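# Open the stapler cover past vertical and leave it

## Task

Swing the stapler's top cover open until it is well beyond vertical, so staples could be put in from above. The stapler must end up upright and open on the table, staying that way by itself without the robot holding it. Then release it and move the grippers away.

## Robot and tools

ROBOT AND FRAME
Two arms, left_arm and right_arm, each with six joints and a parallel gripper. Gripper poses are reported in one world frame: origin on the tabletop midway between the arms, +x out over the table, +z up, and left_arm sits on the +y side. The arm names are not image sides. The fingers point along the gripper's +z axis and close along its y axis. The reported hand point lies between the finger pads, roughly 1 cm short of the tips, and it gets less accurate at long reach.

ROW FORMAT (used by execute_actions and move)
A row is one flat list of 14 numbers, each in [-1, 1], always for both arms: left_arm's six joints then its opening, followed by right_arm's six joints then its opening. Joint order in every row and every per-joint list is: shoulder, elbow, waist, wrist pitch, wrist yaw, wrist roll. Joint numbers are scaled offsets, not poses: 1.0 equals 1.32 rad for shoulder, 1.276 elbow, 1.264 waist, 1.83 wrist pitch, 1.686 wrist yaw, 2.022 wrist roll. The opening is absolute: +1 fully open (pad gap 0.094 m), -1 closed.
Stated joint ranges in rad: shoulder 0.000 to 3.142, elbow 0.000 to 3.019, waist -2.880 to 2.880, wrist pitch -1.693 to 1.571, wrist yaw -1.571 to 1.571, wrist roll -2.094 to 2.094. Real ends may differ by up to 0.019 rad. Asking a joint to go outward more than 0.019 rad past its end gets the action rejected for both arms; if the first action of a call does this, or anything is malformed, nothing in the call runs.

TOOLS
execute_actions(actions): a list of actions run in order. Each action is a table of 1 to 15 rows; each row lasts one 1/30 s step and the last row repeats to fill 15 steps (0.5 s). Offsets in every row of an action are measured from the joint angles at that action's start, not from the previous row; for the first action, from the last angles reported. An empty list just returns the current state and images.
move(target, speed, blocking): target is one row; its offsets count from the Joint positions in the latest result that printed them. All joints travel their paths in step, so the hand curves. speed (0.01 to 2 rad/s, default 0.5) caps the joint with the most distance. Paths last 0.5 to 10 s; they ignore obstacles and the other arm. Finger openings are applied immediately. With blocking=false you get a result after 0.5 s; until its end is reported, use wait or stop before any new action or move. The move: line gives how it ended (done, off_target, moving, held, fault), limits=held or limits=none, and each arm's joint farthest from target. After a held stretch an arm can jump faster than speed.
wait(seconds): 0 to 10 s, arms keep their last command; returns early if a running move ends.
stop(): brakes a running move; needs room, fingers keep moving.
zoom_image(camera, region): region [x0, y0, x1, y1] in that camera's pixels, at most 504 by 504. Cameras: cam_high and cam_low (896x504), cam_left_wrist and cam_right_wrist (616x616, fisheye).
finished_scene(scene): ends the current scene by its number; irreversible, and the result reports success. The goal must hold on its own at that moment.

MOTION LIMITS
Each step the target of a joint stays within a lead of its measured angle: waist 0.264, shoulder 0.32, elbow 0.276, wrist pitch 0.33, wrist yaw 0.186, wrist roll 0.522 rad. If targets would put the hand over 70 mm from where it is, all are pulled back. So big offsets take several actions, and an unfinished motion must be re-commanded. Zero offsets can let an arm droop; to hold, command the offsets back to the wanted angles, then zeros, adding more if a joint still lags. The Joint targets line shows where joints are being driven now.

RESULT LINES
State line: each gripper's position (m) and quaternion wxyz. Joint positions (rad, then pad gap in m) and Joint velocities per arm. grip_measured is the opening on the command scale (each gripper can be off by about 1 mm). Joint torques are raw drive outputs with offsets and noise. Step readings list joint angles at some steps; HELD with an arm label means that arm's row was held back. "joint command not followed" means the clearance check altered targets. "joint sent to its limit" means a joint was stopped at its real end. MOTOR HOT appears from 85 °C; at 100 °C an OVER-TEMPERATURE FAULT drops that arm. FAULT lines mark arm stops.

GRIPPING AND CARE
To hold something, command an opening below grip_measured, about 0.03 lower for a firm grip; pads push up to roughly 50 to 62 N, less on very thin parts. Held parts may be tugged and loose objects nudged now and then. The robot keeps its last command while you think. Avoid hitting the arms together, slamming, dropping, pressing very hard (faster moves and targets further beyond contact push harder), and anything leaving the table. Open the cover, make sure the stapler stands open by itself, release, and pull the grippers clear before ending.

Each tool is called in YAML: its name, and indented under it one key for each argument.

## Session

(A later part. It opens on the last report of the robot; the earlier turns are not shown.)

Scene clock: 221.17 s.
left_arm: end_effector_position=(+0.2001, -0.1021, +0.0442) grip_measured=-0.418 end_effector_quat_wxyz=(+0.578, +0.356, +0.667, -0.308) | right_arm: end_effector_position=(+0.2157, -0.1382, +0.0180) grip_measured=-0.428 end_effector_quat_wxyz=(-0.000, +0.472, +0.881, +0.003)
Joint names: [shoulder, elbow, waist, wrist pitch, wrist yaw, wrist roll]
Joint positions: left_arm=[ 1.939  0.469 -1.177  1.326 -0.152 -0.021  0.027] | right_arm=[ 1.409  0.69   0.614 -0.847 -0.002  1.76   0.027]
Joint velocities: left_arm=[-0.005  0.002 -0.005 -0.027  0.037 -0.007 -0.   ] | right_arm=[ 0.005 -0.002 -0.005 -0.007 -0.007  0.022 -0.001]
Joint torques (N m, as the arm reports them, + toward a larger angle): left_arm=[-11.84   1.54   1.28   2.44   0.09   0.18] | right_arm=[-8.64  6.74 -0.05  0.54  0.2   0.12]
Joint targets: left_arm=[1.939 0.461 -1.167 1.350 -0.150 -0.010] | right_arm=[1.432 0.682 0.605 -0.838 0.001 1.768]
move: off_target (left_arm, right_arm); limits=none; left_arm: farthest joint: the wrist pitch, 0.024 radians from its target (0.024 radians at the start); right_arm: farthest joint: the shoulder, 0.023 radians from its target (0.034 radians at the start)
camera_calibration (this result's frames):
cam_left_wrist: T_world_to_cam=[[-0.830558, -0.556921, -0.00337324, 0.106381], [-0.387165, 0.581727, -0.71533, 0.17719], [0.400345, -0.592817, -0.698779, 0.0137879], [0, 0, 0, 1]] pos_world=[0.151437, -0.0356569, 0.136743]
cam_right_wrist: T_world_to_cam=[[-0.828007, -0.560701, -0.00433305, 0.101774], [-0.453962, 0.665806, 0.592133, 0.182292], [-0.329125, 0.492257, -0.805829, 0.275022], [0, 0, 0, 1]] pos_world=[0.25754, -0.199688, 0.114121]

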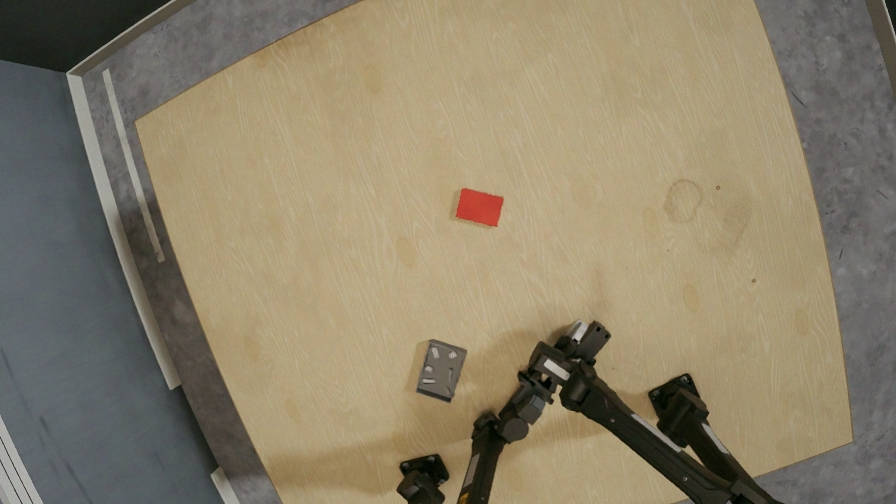

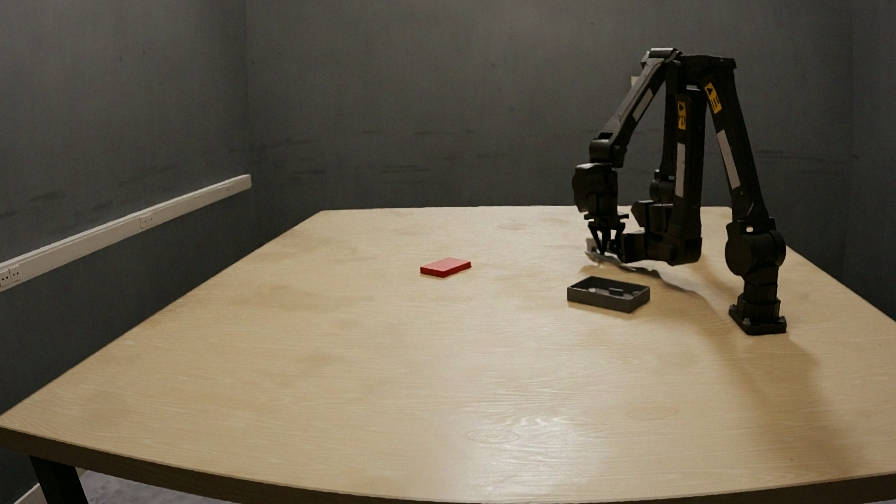

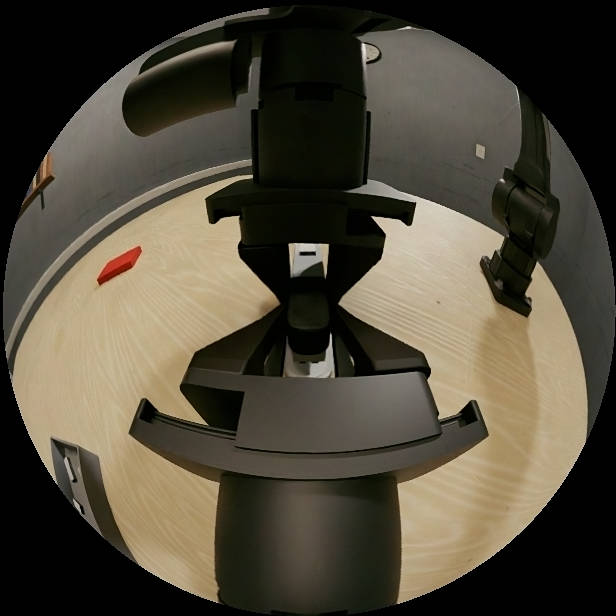

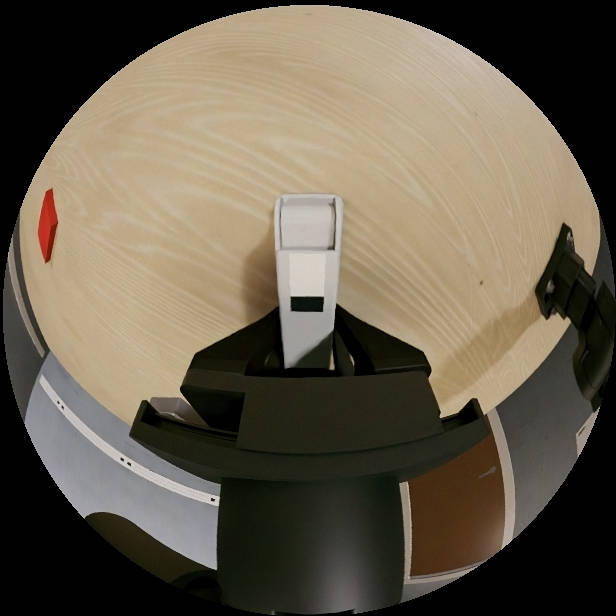

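zoom_image:
  camera: "cam_left_wrist"
  region: [230, 220, 390, 390]

zoom_image:
  camera: "cam_low"
  region: [560, 200, 700, 290]

Region (230, 220, 390, 390) of cam_left_wrist's 616x616 image, scaled by 2.965, with more detail than that image has; it fills the left 474 columns of this view, and the rest is white.

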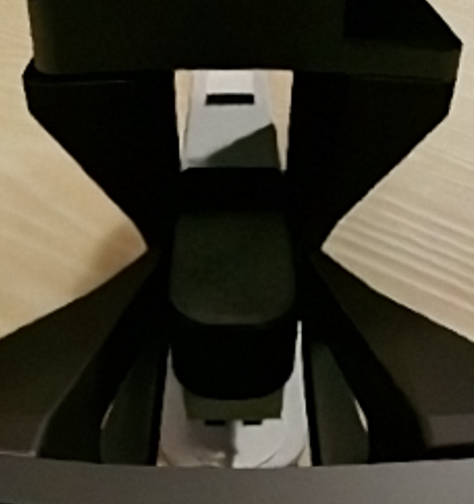

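Region (560, 200, 700, 290) of cam_low's 896x504 image, scaled by 3.600, with more detail than that image has; it fills the top 324 rows of this view, and the rest is white.

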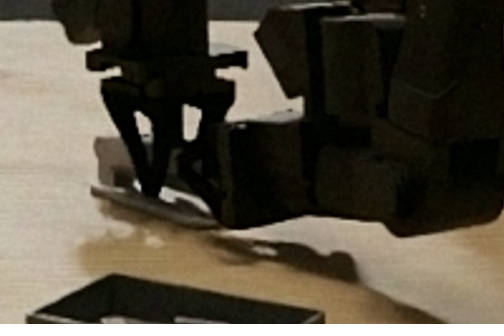

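execute_actions:
  actions:
    - [[0.0, -0.0063, 0.0079, 0.0131, 0.0012, 0.0059, -0.46, 0.0174, -0.0063, -0.0071, 0.0049, 0.0018, 0.004, -0.43],[0.0, -0.0063, 0.0079, 0.0131, 0.0012, 0.0059, -0.47, 0.0174, -0.0063, -0.0071, 0.0049, 0.0018, 0.004, -0.43],[0.0, -0.0063, 0.0079, 0.0131, 0.0012, 0.0059, -0.48, 0.0174, -0.0063, -0.0071, 0.0049, 0.0018, 0.004, -0.43],[0.0, -0.0063, 0.0079, 0.0131, 0.0012, 0.0059, -0.49, 0.0174, -0.0063, -0.0071, 0.0049, 0.0018, 0.004, -0.43],[0.0, -0.0063, 0.0079, 0.0131, 0.0012, 0.0059, -0.50, 0.0174, -0.0063, -0.0071, 0.0049, 0.0018, 0.004, -0.43],[0.0, -0.0063, 0.0079, 0.0131, 0.0012, 0.0059, -0.51, 0.0174, -0.0063, -0.0071, 0.0049, 0.0018, 0.004, -0.43],[0.0, -0.0063, 0.0079, 0.0131, 0.0012, 0.0059, -0.52, 0.0174, -0.0063, -0.0071, 0.0049, 0.0018, 0.004, -0.43],[0.0, -0.0063, 0.0079, 0.0131, 0.0012, 0.0059, -0.53, 0.0174, -0.0063, -0.0071, 0.0049, 0.0018, 0.004, -0.43],[0.0, -0.0063, 0.0079, 0.0131, 0.0012, 0.0059, -0.54, 0.0174, -0.0063, -0.0071, 0.0049, 0.0018, 0.004, -0.43],[0.0, -0.0063, 0.0079, 0.0131, 0.0012, 0.0059, -0.55, 0.0174, -0.0063, -0.0071, 0.0049, 0.0018, 0.004, -0.43]]

wait:
  seconds: 0.4

Scene clock: 228.67 s.
left_arm: end_effector_position=(+0.2002, -0.1021, +0.0443) grip_measured=-0.523 end_effector_quat_wxyz=(+0.578, +0.356, +0.666, -0.308) | right_arm: end_effector_position=(+0.2157, -0.1382, +0.0180) grip_measured=-0.428 end_effector_quat_wxyz=(-0.000, +0.472, +0.881, +0.003)
Joint names: [shoulder, elbow, waist, wrist pitch, wrist yaw, wrist roll]
Joint positions: left_arm=[ 1.939  0.469 -1.177  1.326 -0.152 -0.021  0.022] | right_arm=[ 1.409  0.69   0.614 -0.847 -0.002  1.76   0.027]
Joint velocities: left_arm=[ 0.005  0.017  0.005  0.007 -0.066 -0.066  0.   ] | right_arm=[ 0.015 -0.017 -0.005 -0.022  0.007 -0.037  0.001]
Joint torques (N m, as the arm reports them, + toward a larger angle): left_arm=[-11.79   1.62   1.24   2.47   0.09   0.18] | right_arm=[-8.62  6.85 -0.09  0.56  0.2   0.12]
Joint targets: left_arm=[1.939 0.461 -1.167 1.350 -0.150 -0.009] | right_arm=[1.432 0.682 0.605 -0.838 0.001 1.768]
Step readings (joint positions):
0: left_arm=[1.939 0.469 -1.177 1.326 -0.152 -0.021] | right_arm=[1.409 0.690 0.614 -0.847 -0.002 1.760]
1: left_arm=[1.939 0.469 -1.177 1.326 -0.152 -0.021] | right_arm=[1.409 0.690 0.614 -0.847 -0.002 1.760]
2: left_arm=[1.939 0.469 -1.177 1.326 -0.152 -0.021] | right_arm=[1.409 0.690 0.614 -0.847 -0.002 1.760]
4: left_arm=[1.939 0.469 -1.177 1.326 -0.152 -0.021] | right_arm=[1.409 0.690 0.614 -0.847 -0.002 1.760]
8: left_arm=[1.939 0.469 -1.177 1.326 -0.152 -0.021] | right_arm=[1.409 0.690 0.614 -0.847 -0.002 1.760]
15: Joint positions above
camera_calibration (this result's frames):
cam_left_wrist: T_world_to_cam=[[-0.830403, -0.557148, -0.00406981, 0.106546], [-0.38676, 0.581675, -0.715592, 0.177204], [0.401058, -0.592656, -0.698507, 0.0136899], [0, 0, 0, 1]] pos_world=[0.151521, -0.0355996, 0.136802]
cam_right_wrist: T_world_to_cam=[[-0.828007, -0.560701, -0.00433305, 0.101774], [-0.453962, 0.665806, 0.592133, 0.182292], [-0.329125, 0.492257, -0.805829, 0.275022], [0, 0, 0, 1]] pos_world=[0.25754, -0.199688, 0.114121]

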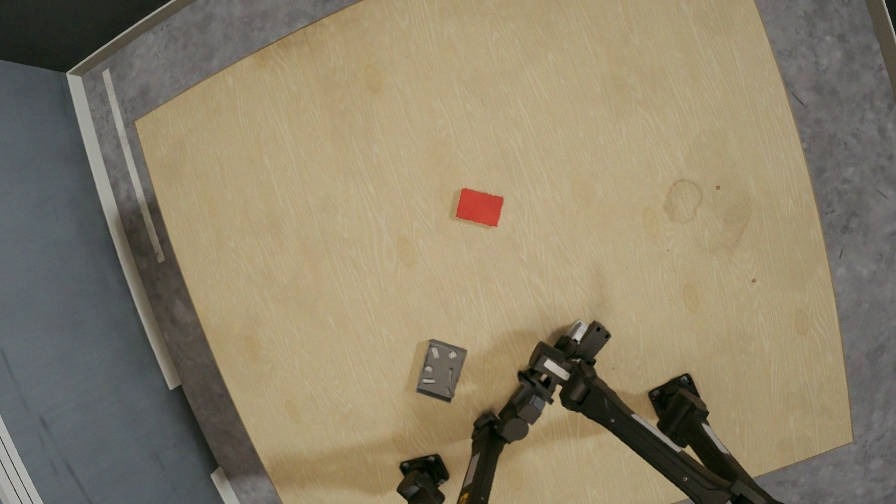

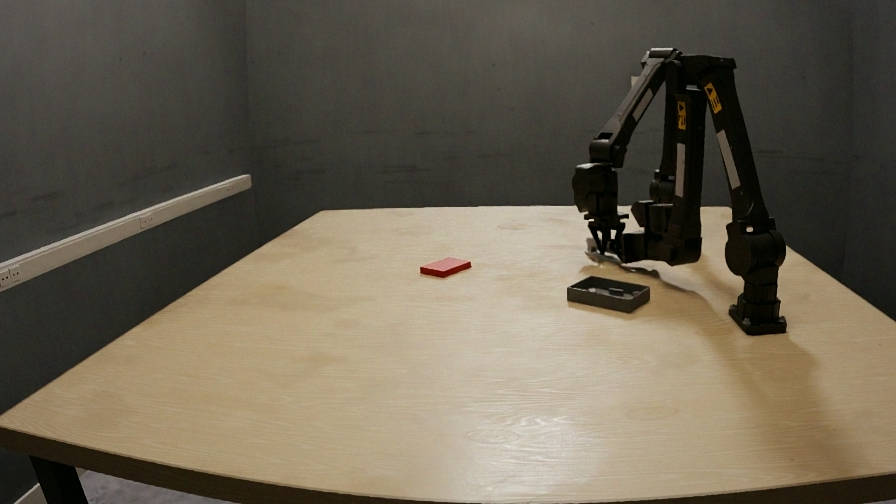

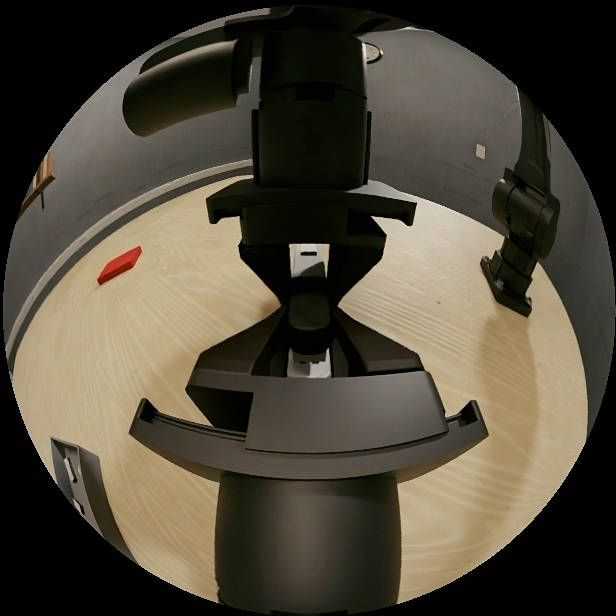

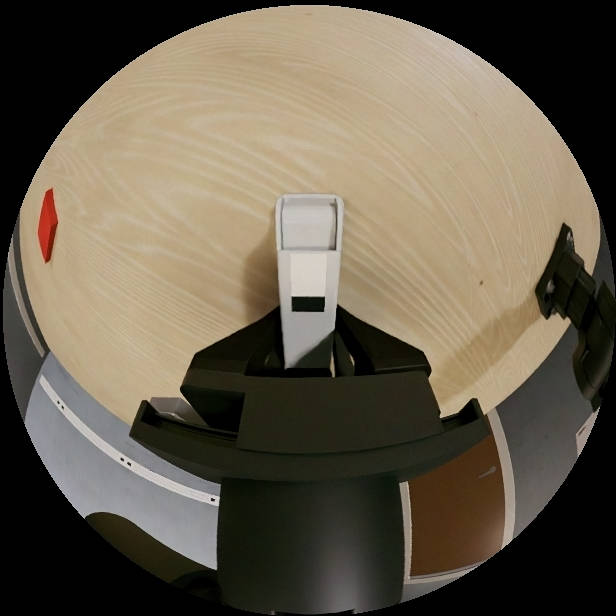

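Scene clock: 229.07 s.
left_arm: end_effector_position=(+0.2002, -0.1021, +0.0443) grip_measured=-0.523 end_effector_quat_wxyz=(+0.578, +0.356, +0.666, -0.308) | right_arm: end_effector_position=(+0.2157, -0.1382, +0.0180) grip_measured=-0.428 end_effector_quat_wxyz=(-0.000, +0.472, +0.881, +0.003)
Joint names: [shoulder, elbow, waist, wrist pitch, wrist yaw, wrist roll]
Joint positions: left_arm=[ 1.939  0.469 -1.177  1.326 -0.152 -0.021  0.022] | right_arm=[ 1.409  0.69   0.614 -0.847 -0.002  1.76   0.027]
Joint velocities: left_arm=[-0.005 -0.002  0.015 -0.007 -0.037  0.007  0.   ] | right_arm=[-0.005  0.007 -0.015 -0.017 -0.007 -0.022  0.   ]
Joint torques (N m, as the arm reports them, + toward a larger angle): left_arm=[-11.91   1.58   1.13   2.45   0.09   0.18] | right_arm=[-8.61  6.85 -0.1   0.54  0.2   0.12]
Joint targets: left_arm=[1.939 0.461 -1.167 1.350 -0.150 -0.009] | right_arm=[1.432 0.682 0.605 -0.838 0.001 1.768]
wait: 0.40 s; at rest by 0.17 s
camera_calibration (this result's frames):
cam_left_wrist: T_world_to_cam=[[-0.830403, -0.557148, -0.00406981, 0.106546], [-0.38676, 0.581675, -0.715592, 0.177204], [0.401058, -0.592656, -0.698507, 0.0136899], [0, 0, 0, 1]] pos_world=[0.151521, -0.0355996, 0.136802]
cam_right_wrist: T_world_to_cam=[[-0.828007, -0.560701, -0.00433305, 0.101774], [-0.453962, 0.665806, 0.592133, 0.182292], [-0.329125, 0.492257, -0.805829, 0.275022], [0, 0, 0, 1]] pos_world=[0.25754, -0.199688, 0.114121]

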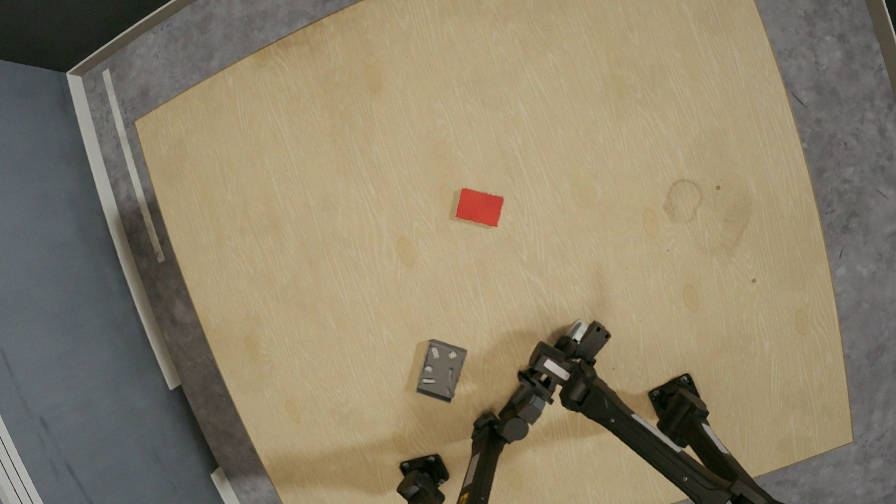

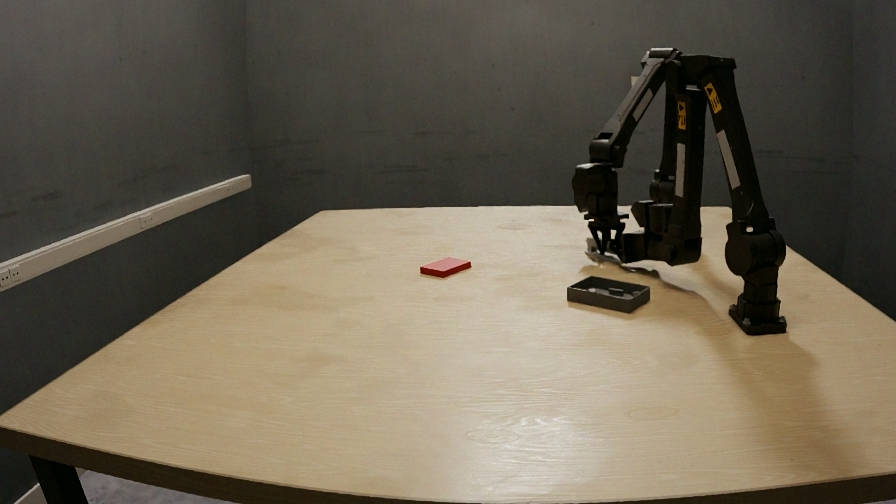

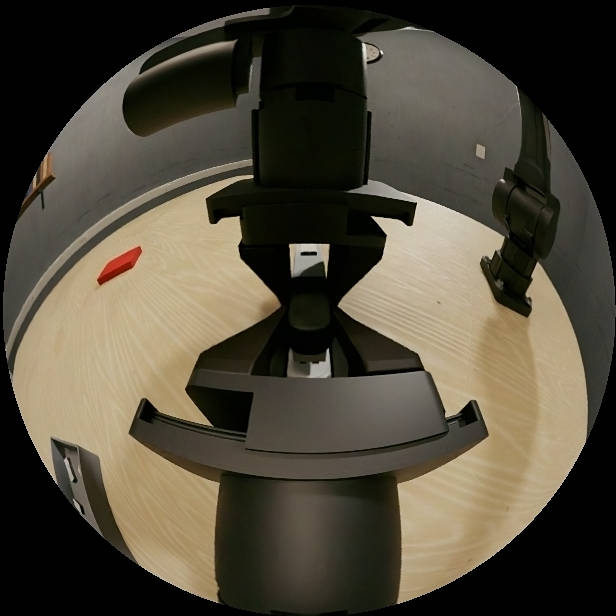

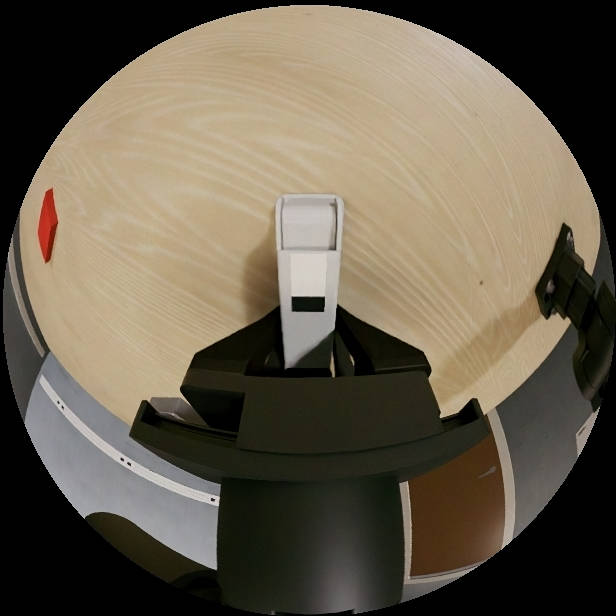

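move:
  target: [0.0, -0.0063, 0.0079, 0.0131, 0.0012, 0.0059, -0.555, 0.0221, -0.0093, -0.0071, 0.0104, 0.0018, 0.004, -0.43]
  speed: 0.03

Scene clock: 232.80 s.
left_arm: end_effector_position=(+0.2002, -0.1021, +0.0443) grip_measured=-0.523 end_effector_quat_wxyz=(+0.578, +0.356, +0.666, -0.308) | right_arm: end_effector_position=(+0.2171, -0.1369, +0.0163) grip_measured=-0.428 end_effector_quat_wxyz=(+0.000, +0.472, +0.881, +0.005)
Joint names: [shoulder, elbow, waist, wrist pitch, wrist yaw, wrist roll]
Joint positions: left_arm=[ 1.939  0.469 -1.177  1.326 -0.152 -0.021  0.022] | right_arm=[ 1.415  0.69   0.614 -0.837 -0.002  1.76   0.027]
Joint velocities: left_arm=[-0.015 -0.002 -0.005 -0.002 -0.11  -0.022  0.   ] | right_arm=[-0.005 -0.007 -0.005  0.002  0.007 -0.037 -0.   ]
Joint torques (N m, as the arm reports them, + toward a larger angle): left_arm=[-11.76   1.61   1.27   2.41   0.09   0.17] | right_arm=[-8.66  6.46 -0.09  0.55  0.19  0.12]
Joint targets: left_arm=[1.939 0.461 -1.167 1.350 -0.150 -0.009] | right_arm=[1.438 0.679 0.605 -0.828 0.001 1.768]
move: off_target (left_arm, right_arm); limits=none; left_arm: farthest joint: the wrist pitch, 0.024 radians from its target (0.024 radians at the start); right_arm: farthest joint: the shoulder, 0.024 radians from its target (0.029 radians at the start)
camera_calibration (this result's frames):
cam_left_wrist: T_world_to_cam=[[-0.830403, -0.557148, -0.00406981, 0.106546], [-0.38676, 0.581675, -0.715592, 0.177204], [0.401058, -0.592656, -0.698507, 0.0136899], [0, 0, 0, 1]] pos_world=[0.151521, -0.0355996, 0.136802]
cam_right_wrist: T_world_to_cam=[[-0.827985, -0.56068, -0.00883626, 0.103692], [-0.455899, 0.663906, 0.592777, 0.183166], [-0.326492, 0.494839, -0.805318, 0.27324], [0, 0, 0, 1]] pos_world=[0.258571, -0.198677, 0.112385]

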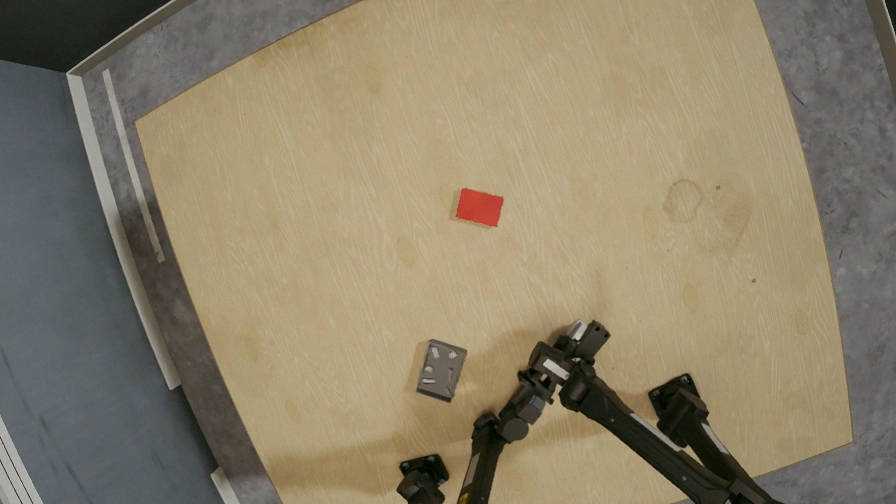

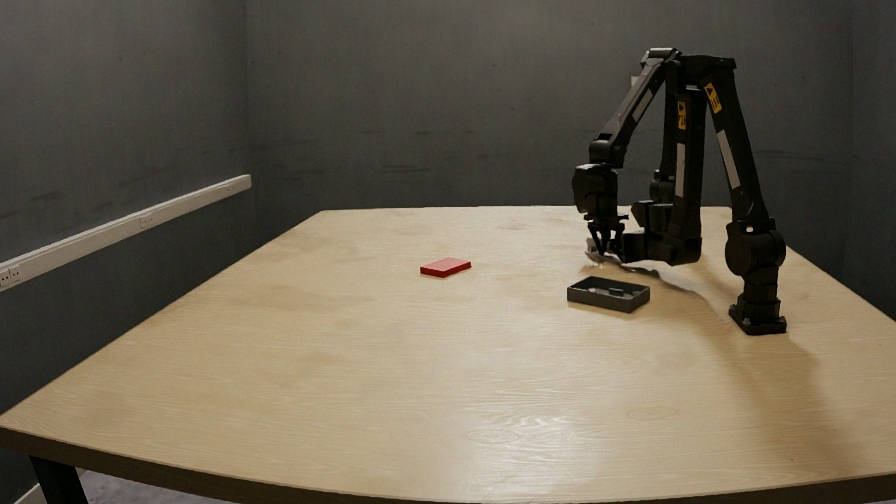

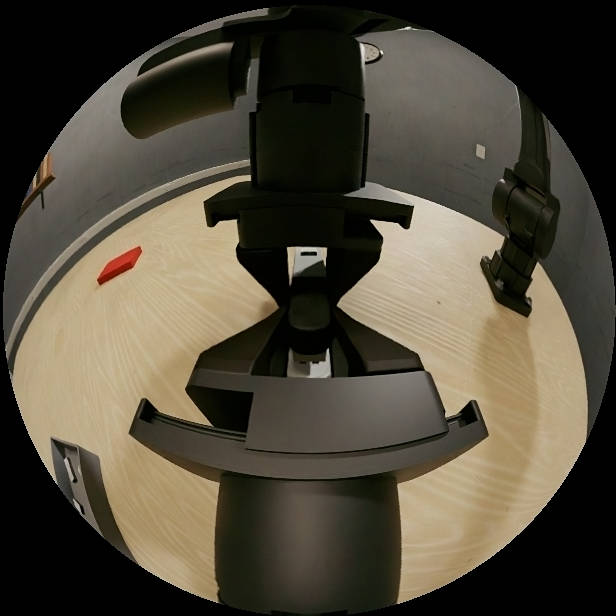

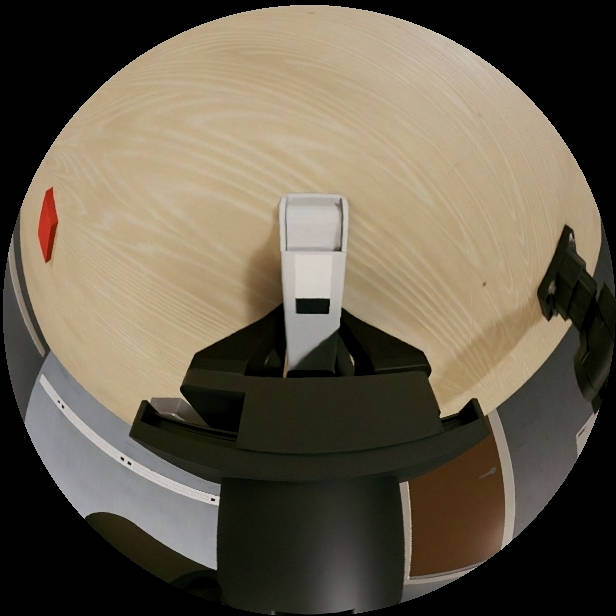

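move:
  target: [0.0, -0.0063, 0.0079, 0.0131, 0.0012, 0.0059, -0.555, 0.0174, -0.0118, -0.0071, 0.0049, 0.0018, 0.004, -0.43]
  speed: 0.03

Scene clock: 235.87 s.
left_arm: end_effector_position=(+0.2002, -0.1021, +0.0443) grip_measured=-0.523 end_effector_quat_wxyz=(+0.578, +0.356, +0.666, -0.308) | right_arm: end_effector_position=(+0.2146, -0.1393, +0.0143) grip_measured=-0.428 end_effector_quat_wxyz=(-0.001, +0.472, +0.881, +0.002)
Joint names: [shoulder, elbow, waist, wrist pitch, wrist yaw, wrist roll]
Joint positions: left_arm=[ 1.939  0.469 -1.177  1.326 -0.152 -0.021  0.022] | right_arm=[ 1.415  0.684  0.614 -0.837 -0.002  1.76   0.027]
Joint velocities: left_arm=[-0.005  0.002  0.005  0.007 -0.051 -0.007  0.   ] | right_arm=[-0.005 -0.012 -0.015 -0.002 -0.037 -0.051 -0.001]
Joint torques (N m, as the arm reports them, + toward a larger angle): left_arm=[-12.07   1.61   1.47   2.46   0.11   0.19] | right_arm=[-8.59  6.89 -0.09  0.55  0.2   0.12]
Joint targets: left_arm=[1.939 0.461 -1.167 1.350 -0.150 -0.009] | right_arm=[1.438 0.676 0.605 -0.828 0.001 1.768]
move: off_target (left_arm, right_arm); limits=none; left_arm: farthest joint: the wrist pitch, 0.024 radians from its target (0.024 radians at the start); right_arm: farthest joint: the shoulder, 0.023 radians from its target (0.023 radians at the start)
camera_calibration (this result's frames):
cam_left_wrist: T_world_to_cam=[[-0.830403, -0.557148, -0.00406981, 0.106546], [-0.38676, 0.581675, -0.715592, 0.177204], [0.401058, -0.592656, -0.698507, 0.0136899], [0, 0, 0, 1]] pos_world=[0.151521, -0.0355996, 0.136802]
cam_right_wrist: T_world_to_cam=[[-0.828226, -0.560391, -0.00208026, 0.100293], [-0.45274, 0.666927, 0.591807, 0.184568], [-0.330256, 0.491091, -0.806077, 0.272341], [0, 0, 0, 1]] pos_world=[0.256568, -0.200634, 0.110508]

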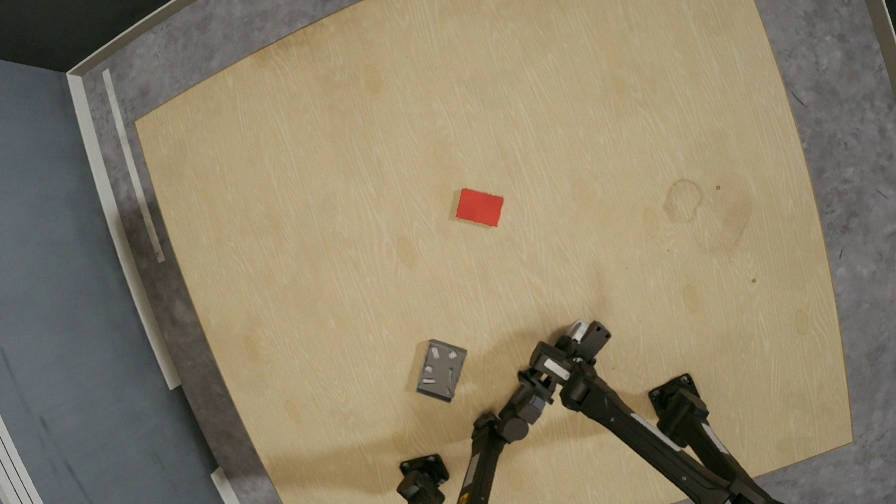

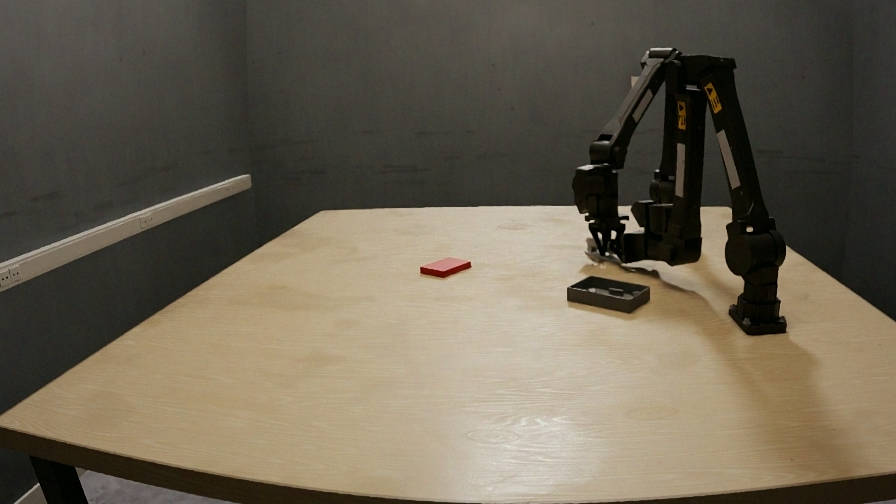

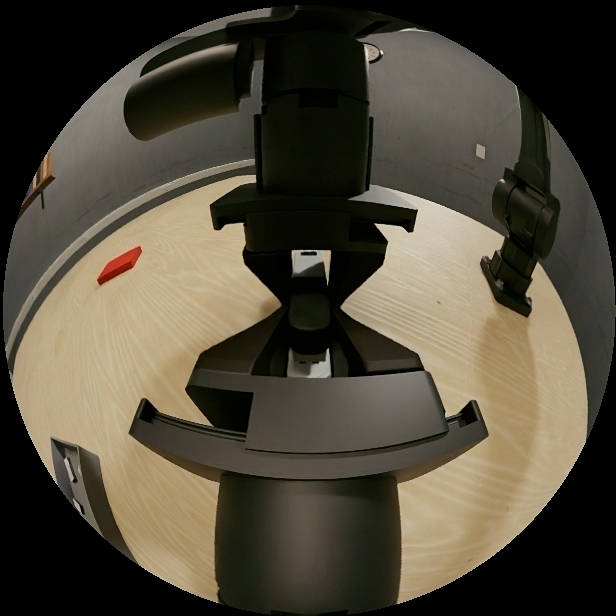

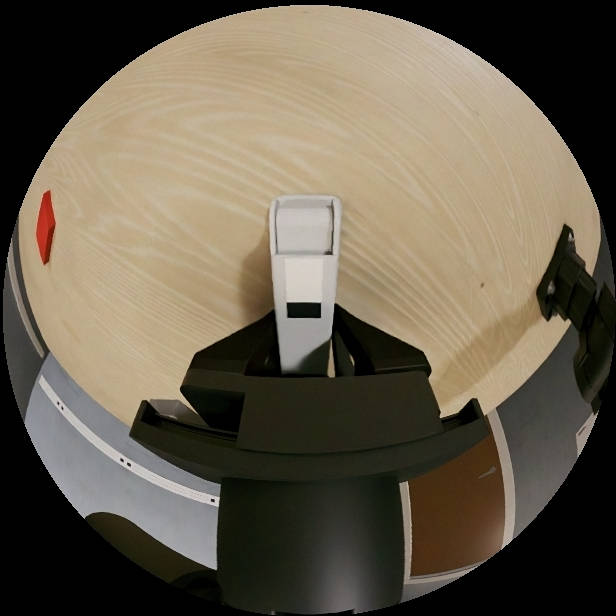

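move:
  target: [0.0, -0.0063, 0.0079, 0.0131, 0.0012, 0.0059, -0.555, 0.0227, -0.0063, -0.0071, 0.0098, 0.0018, 0.004, -0.43]
  speed: 0.03

Scene clock: 240.43 s.
left_arm: end_effector_position=(+0.2002, -0.1021, +0.0443) grip_measured=-0.523 end_effector_quat_wxyz=(+0.578, +0.356, +0.666, -0.308) | right_arm: end_effector_position=(+0.2158, -0.1381, +0.0140) grip_measured=-0.428 end_effector_quat_wxyz=(+0.000, +0.472, +0.881, +0.005)
Joint names: [shoulder, elbow, waist, wrist pitch, wrist yaw, wrist roll]
Joint positions: left_arm=[ 1.939  0.469 -1.177  1.326 -0.152 -0.021  0.022] | right_arm=[ 1.416  0.684  0.614 -0.829 -0.002  1.76   0.027]
Joint velocities: left_arm=[-0.024 -0.007 -0.015 -0.007 -0.037  0.007  0.   ] | right_arm=[ 0.005 -0.017  0.005  0.002 -0.095  0.007 -0.   ]
Joint torques (N m, as the arm reports them, + toward a larger angle): left_arm=[-11.72   1.56   1.08   2.4    0.08   0.19] | right_arm=[-8.05  6.81 -0.11  0.62  0.2   0.12]
Joint targets: left_arm=[1.939 0.461 -1.167 1.350 -0.150 -0.009] | right_arm=[1.444 0.676 0.605 -0.819 0.001 1.768]
move: off_target (left_arm, right_arm); limits=none; left_arm: farthest joint: the wrist pitch, 0.024 radians from its target (0.024 radians at the start); right_arm: farthest joint: the shoulder, 0.029 radians from its target (0.030 radians at the start)
camera_calibration (this result's frames):
cam_left_wrist: T_world_to_cam=[[-0.830403, -0.557148, -0.00406981, 0.106546], [-0.38676, 0.581675, -0.715592, 0.177204], [0.401058, -0.592656, -0.698507, 0.0136899], [0, 0, 0, 1]] pos_world=[0.151521, -0.0355996, 0.136802]
cam_right_wrist: T_world_to_cam=[[-0.828204, -0.560369, -0.00808419, 0.101996], [-0.45532, 0.664396, 0.592673, 0.184719], [-0.326745, 0.494535, -0.805402, 0.271607], [0, 0, 0, 1]] pos_world=[0.257326, -0.199891, 0.1101]

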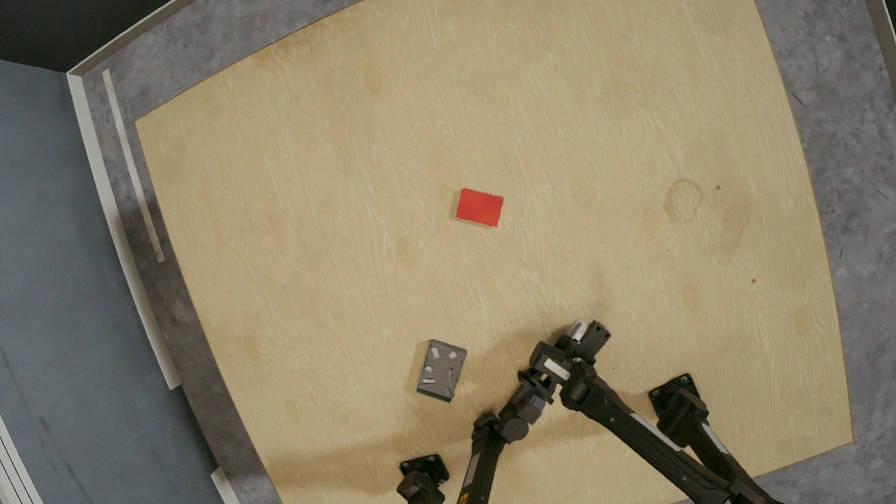

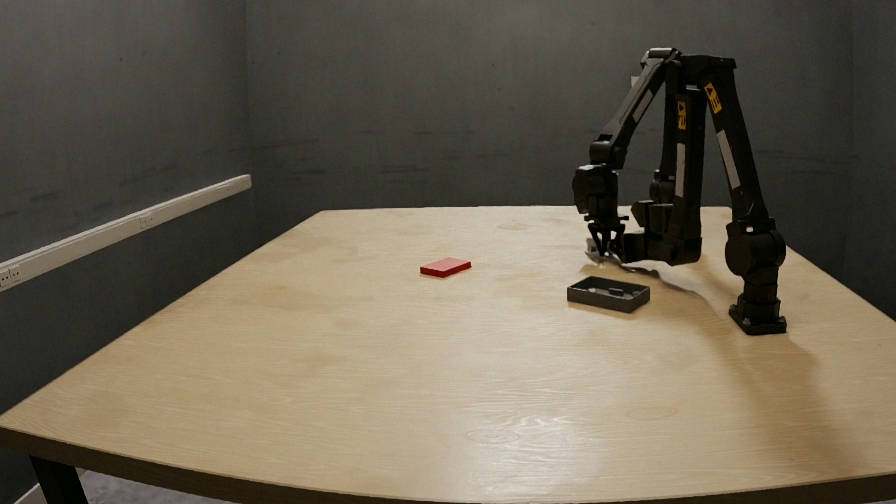

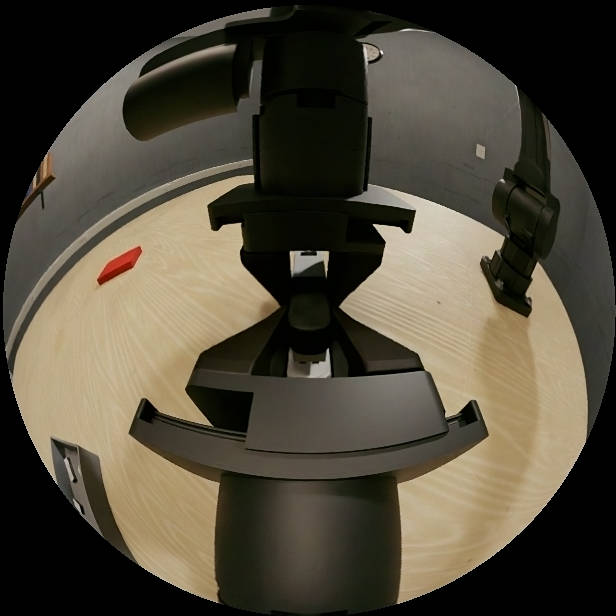

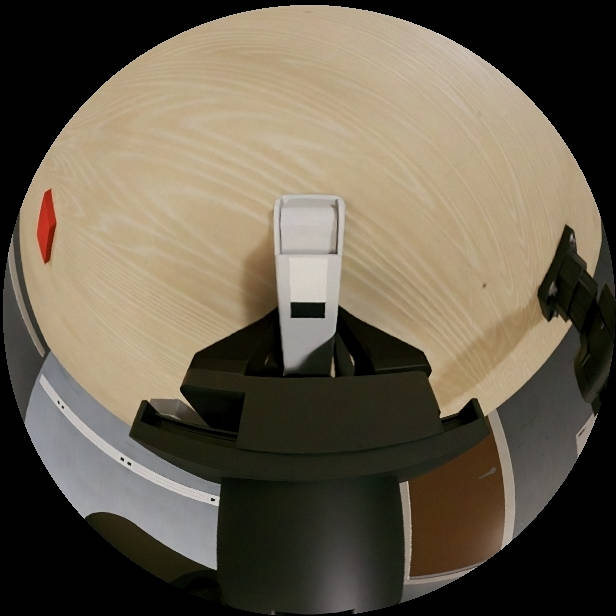

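move:
  target: [0.0, -0.0063, 0.0079, 0.0131, 0.0012, 0.0059, -0.555, 0.0447, -0.0298, -0.0071, 0.0055, 0.0018, 0.004, -0.43]
  speed: 0.05

Scene clock: 248.00 s.
left_arm: end_effector_position=(+0.2002, -0.1021, +0.0443) grip_measured=-0.523 end_effector_quat_wxyz=(+0.578, +0.356, +0.666, -0.308) | right_arm: end_effector_position=(+0.2151, -0.1388, +0.0131) grip_measured=-0.429 end_effector_quat_wxyz=(-0.000, +0.473, +0.881, +0.004)
Joint names: [shoulder, elbow, waist, wrist pitch, wrist yaw, wrist roll]
Joint positions: left_arm=[ 1.939  0.469 -1.177  1.326 -0.152 -0.019  0.022] | right_arm=[ 1.417  0.681  0.614 -0.829 -0.002  1.76   0.027]
Joint velocities: left_arm=[-0.005  0.002 -0.005 -0.007 -0.022  0.007 -0.001] | right_arm=[-0.024  0.002 -0.015  0.007 -0.007 -0.022 -0.   ]
Joint torques (N m, as the arm reports them, + toward a larger angle): left_arm=[-11.97   1.58   1.32   2.48   0.08   0.18] | right_arm=[-5.49  4.32 -0.13  0.57  0.19  0.12]
Joint targets: left_arm=[1.939 0.461 -1.167 1.350 -0.150 -0.009] | right_arm=[1.475 0.646 0.605 -0.819 0.001 1.768]
move: off_target (left_arm, right_arm); limits=none; left_arm: farthest joint: the wrist pitch, 0.024 radians from its target (0.024 radians at the start); right_arm: farthest joint: the shoulder, 0.058 radians from its target (0.059 radians at the start)
camera_calibration (this result's frames):
cam_left_wrist: T_world_to_cam=[[-0.830489, -0.55701, -0.00520266, 0.106627], [-0.385992, 0.582189, -0.715588, 0.177102], [0.401619, -0.59228, -0.698503, 0.0136157], [0, 0, 0, 1]] pos_world=[0.151445, -0.0356501, 0.136798]
cam_right_wrist: T_world_to_cam=[[-0.828429, -0.560064, -0.00583134, 0.101018], [-0.454097, 0.665518, 0.592353, 0.185283], [-0.327875, 0.49337, -0.805658, 0.271105], [0, 0, 0, 1]] pos_world=[0.256711, -0.200488, 0.109254]

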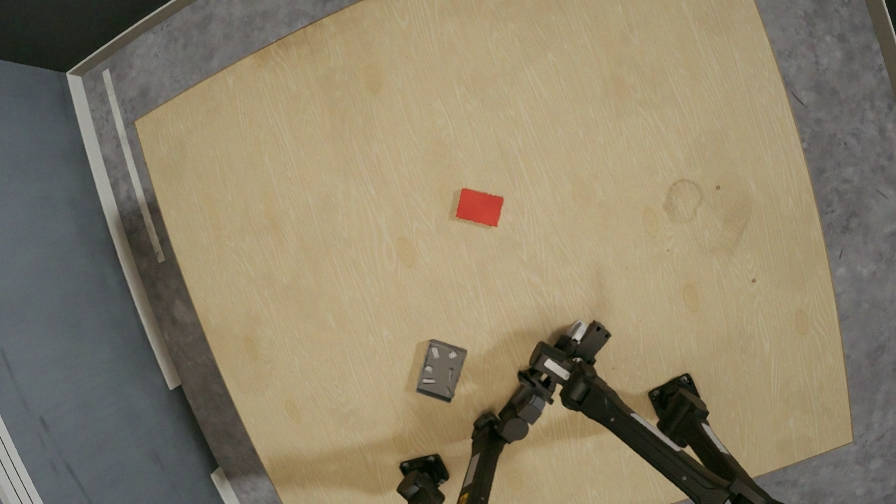

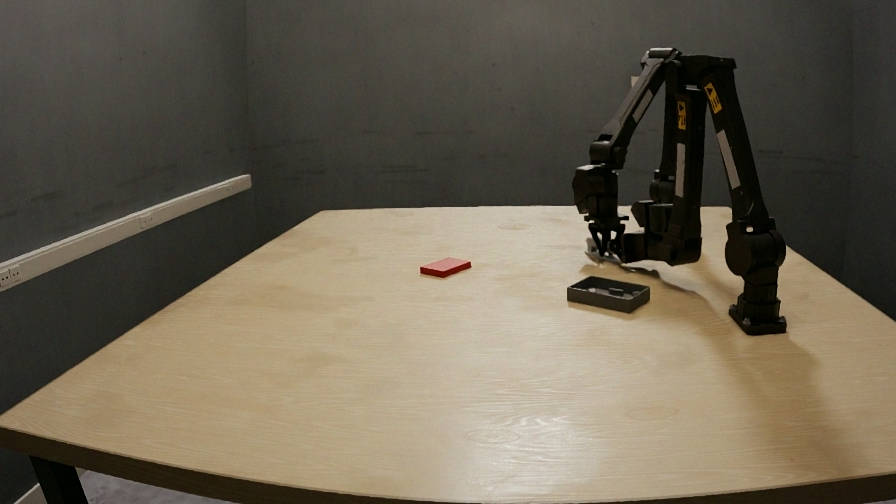

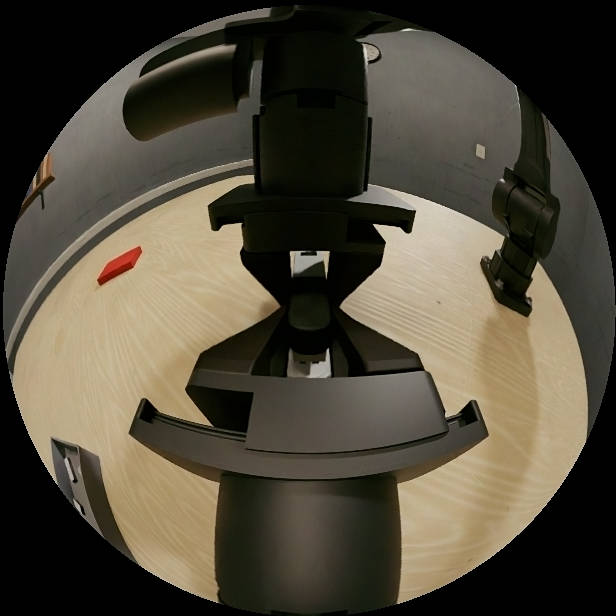

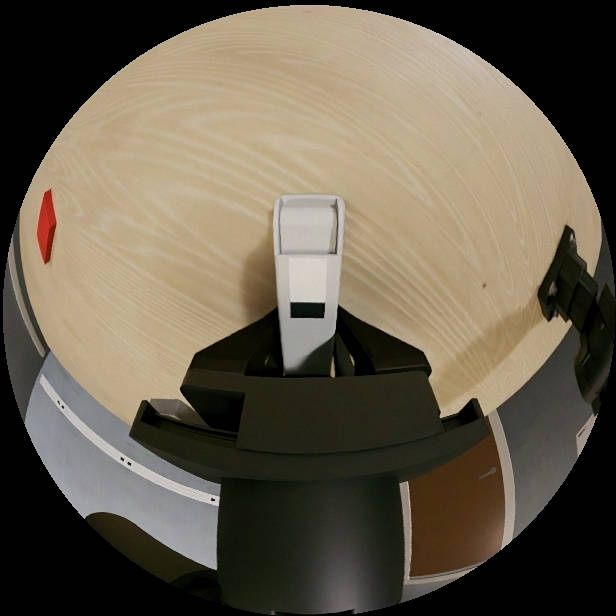

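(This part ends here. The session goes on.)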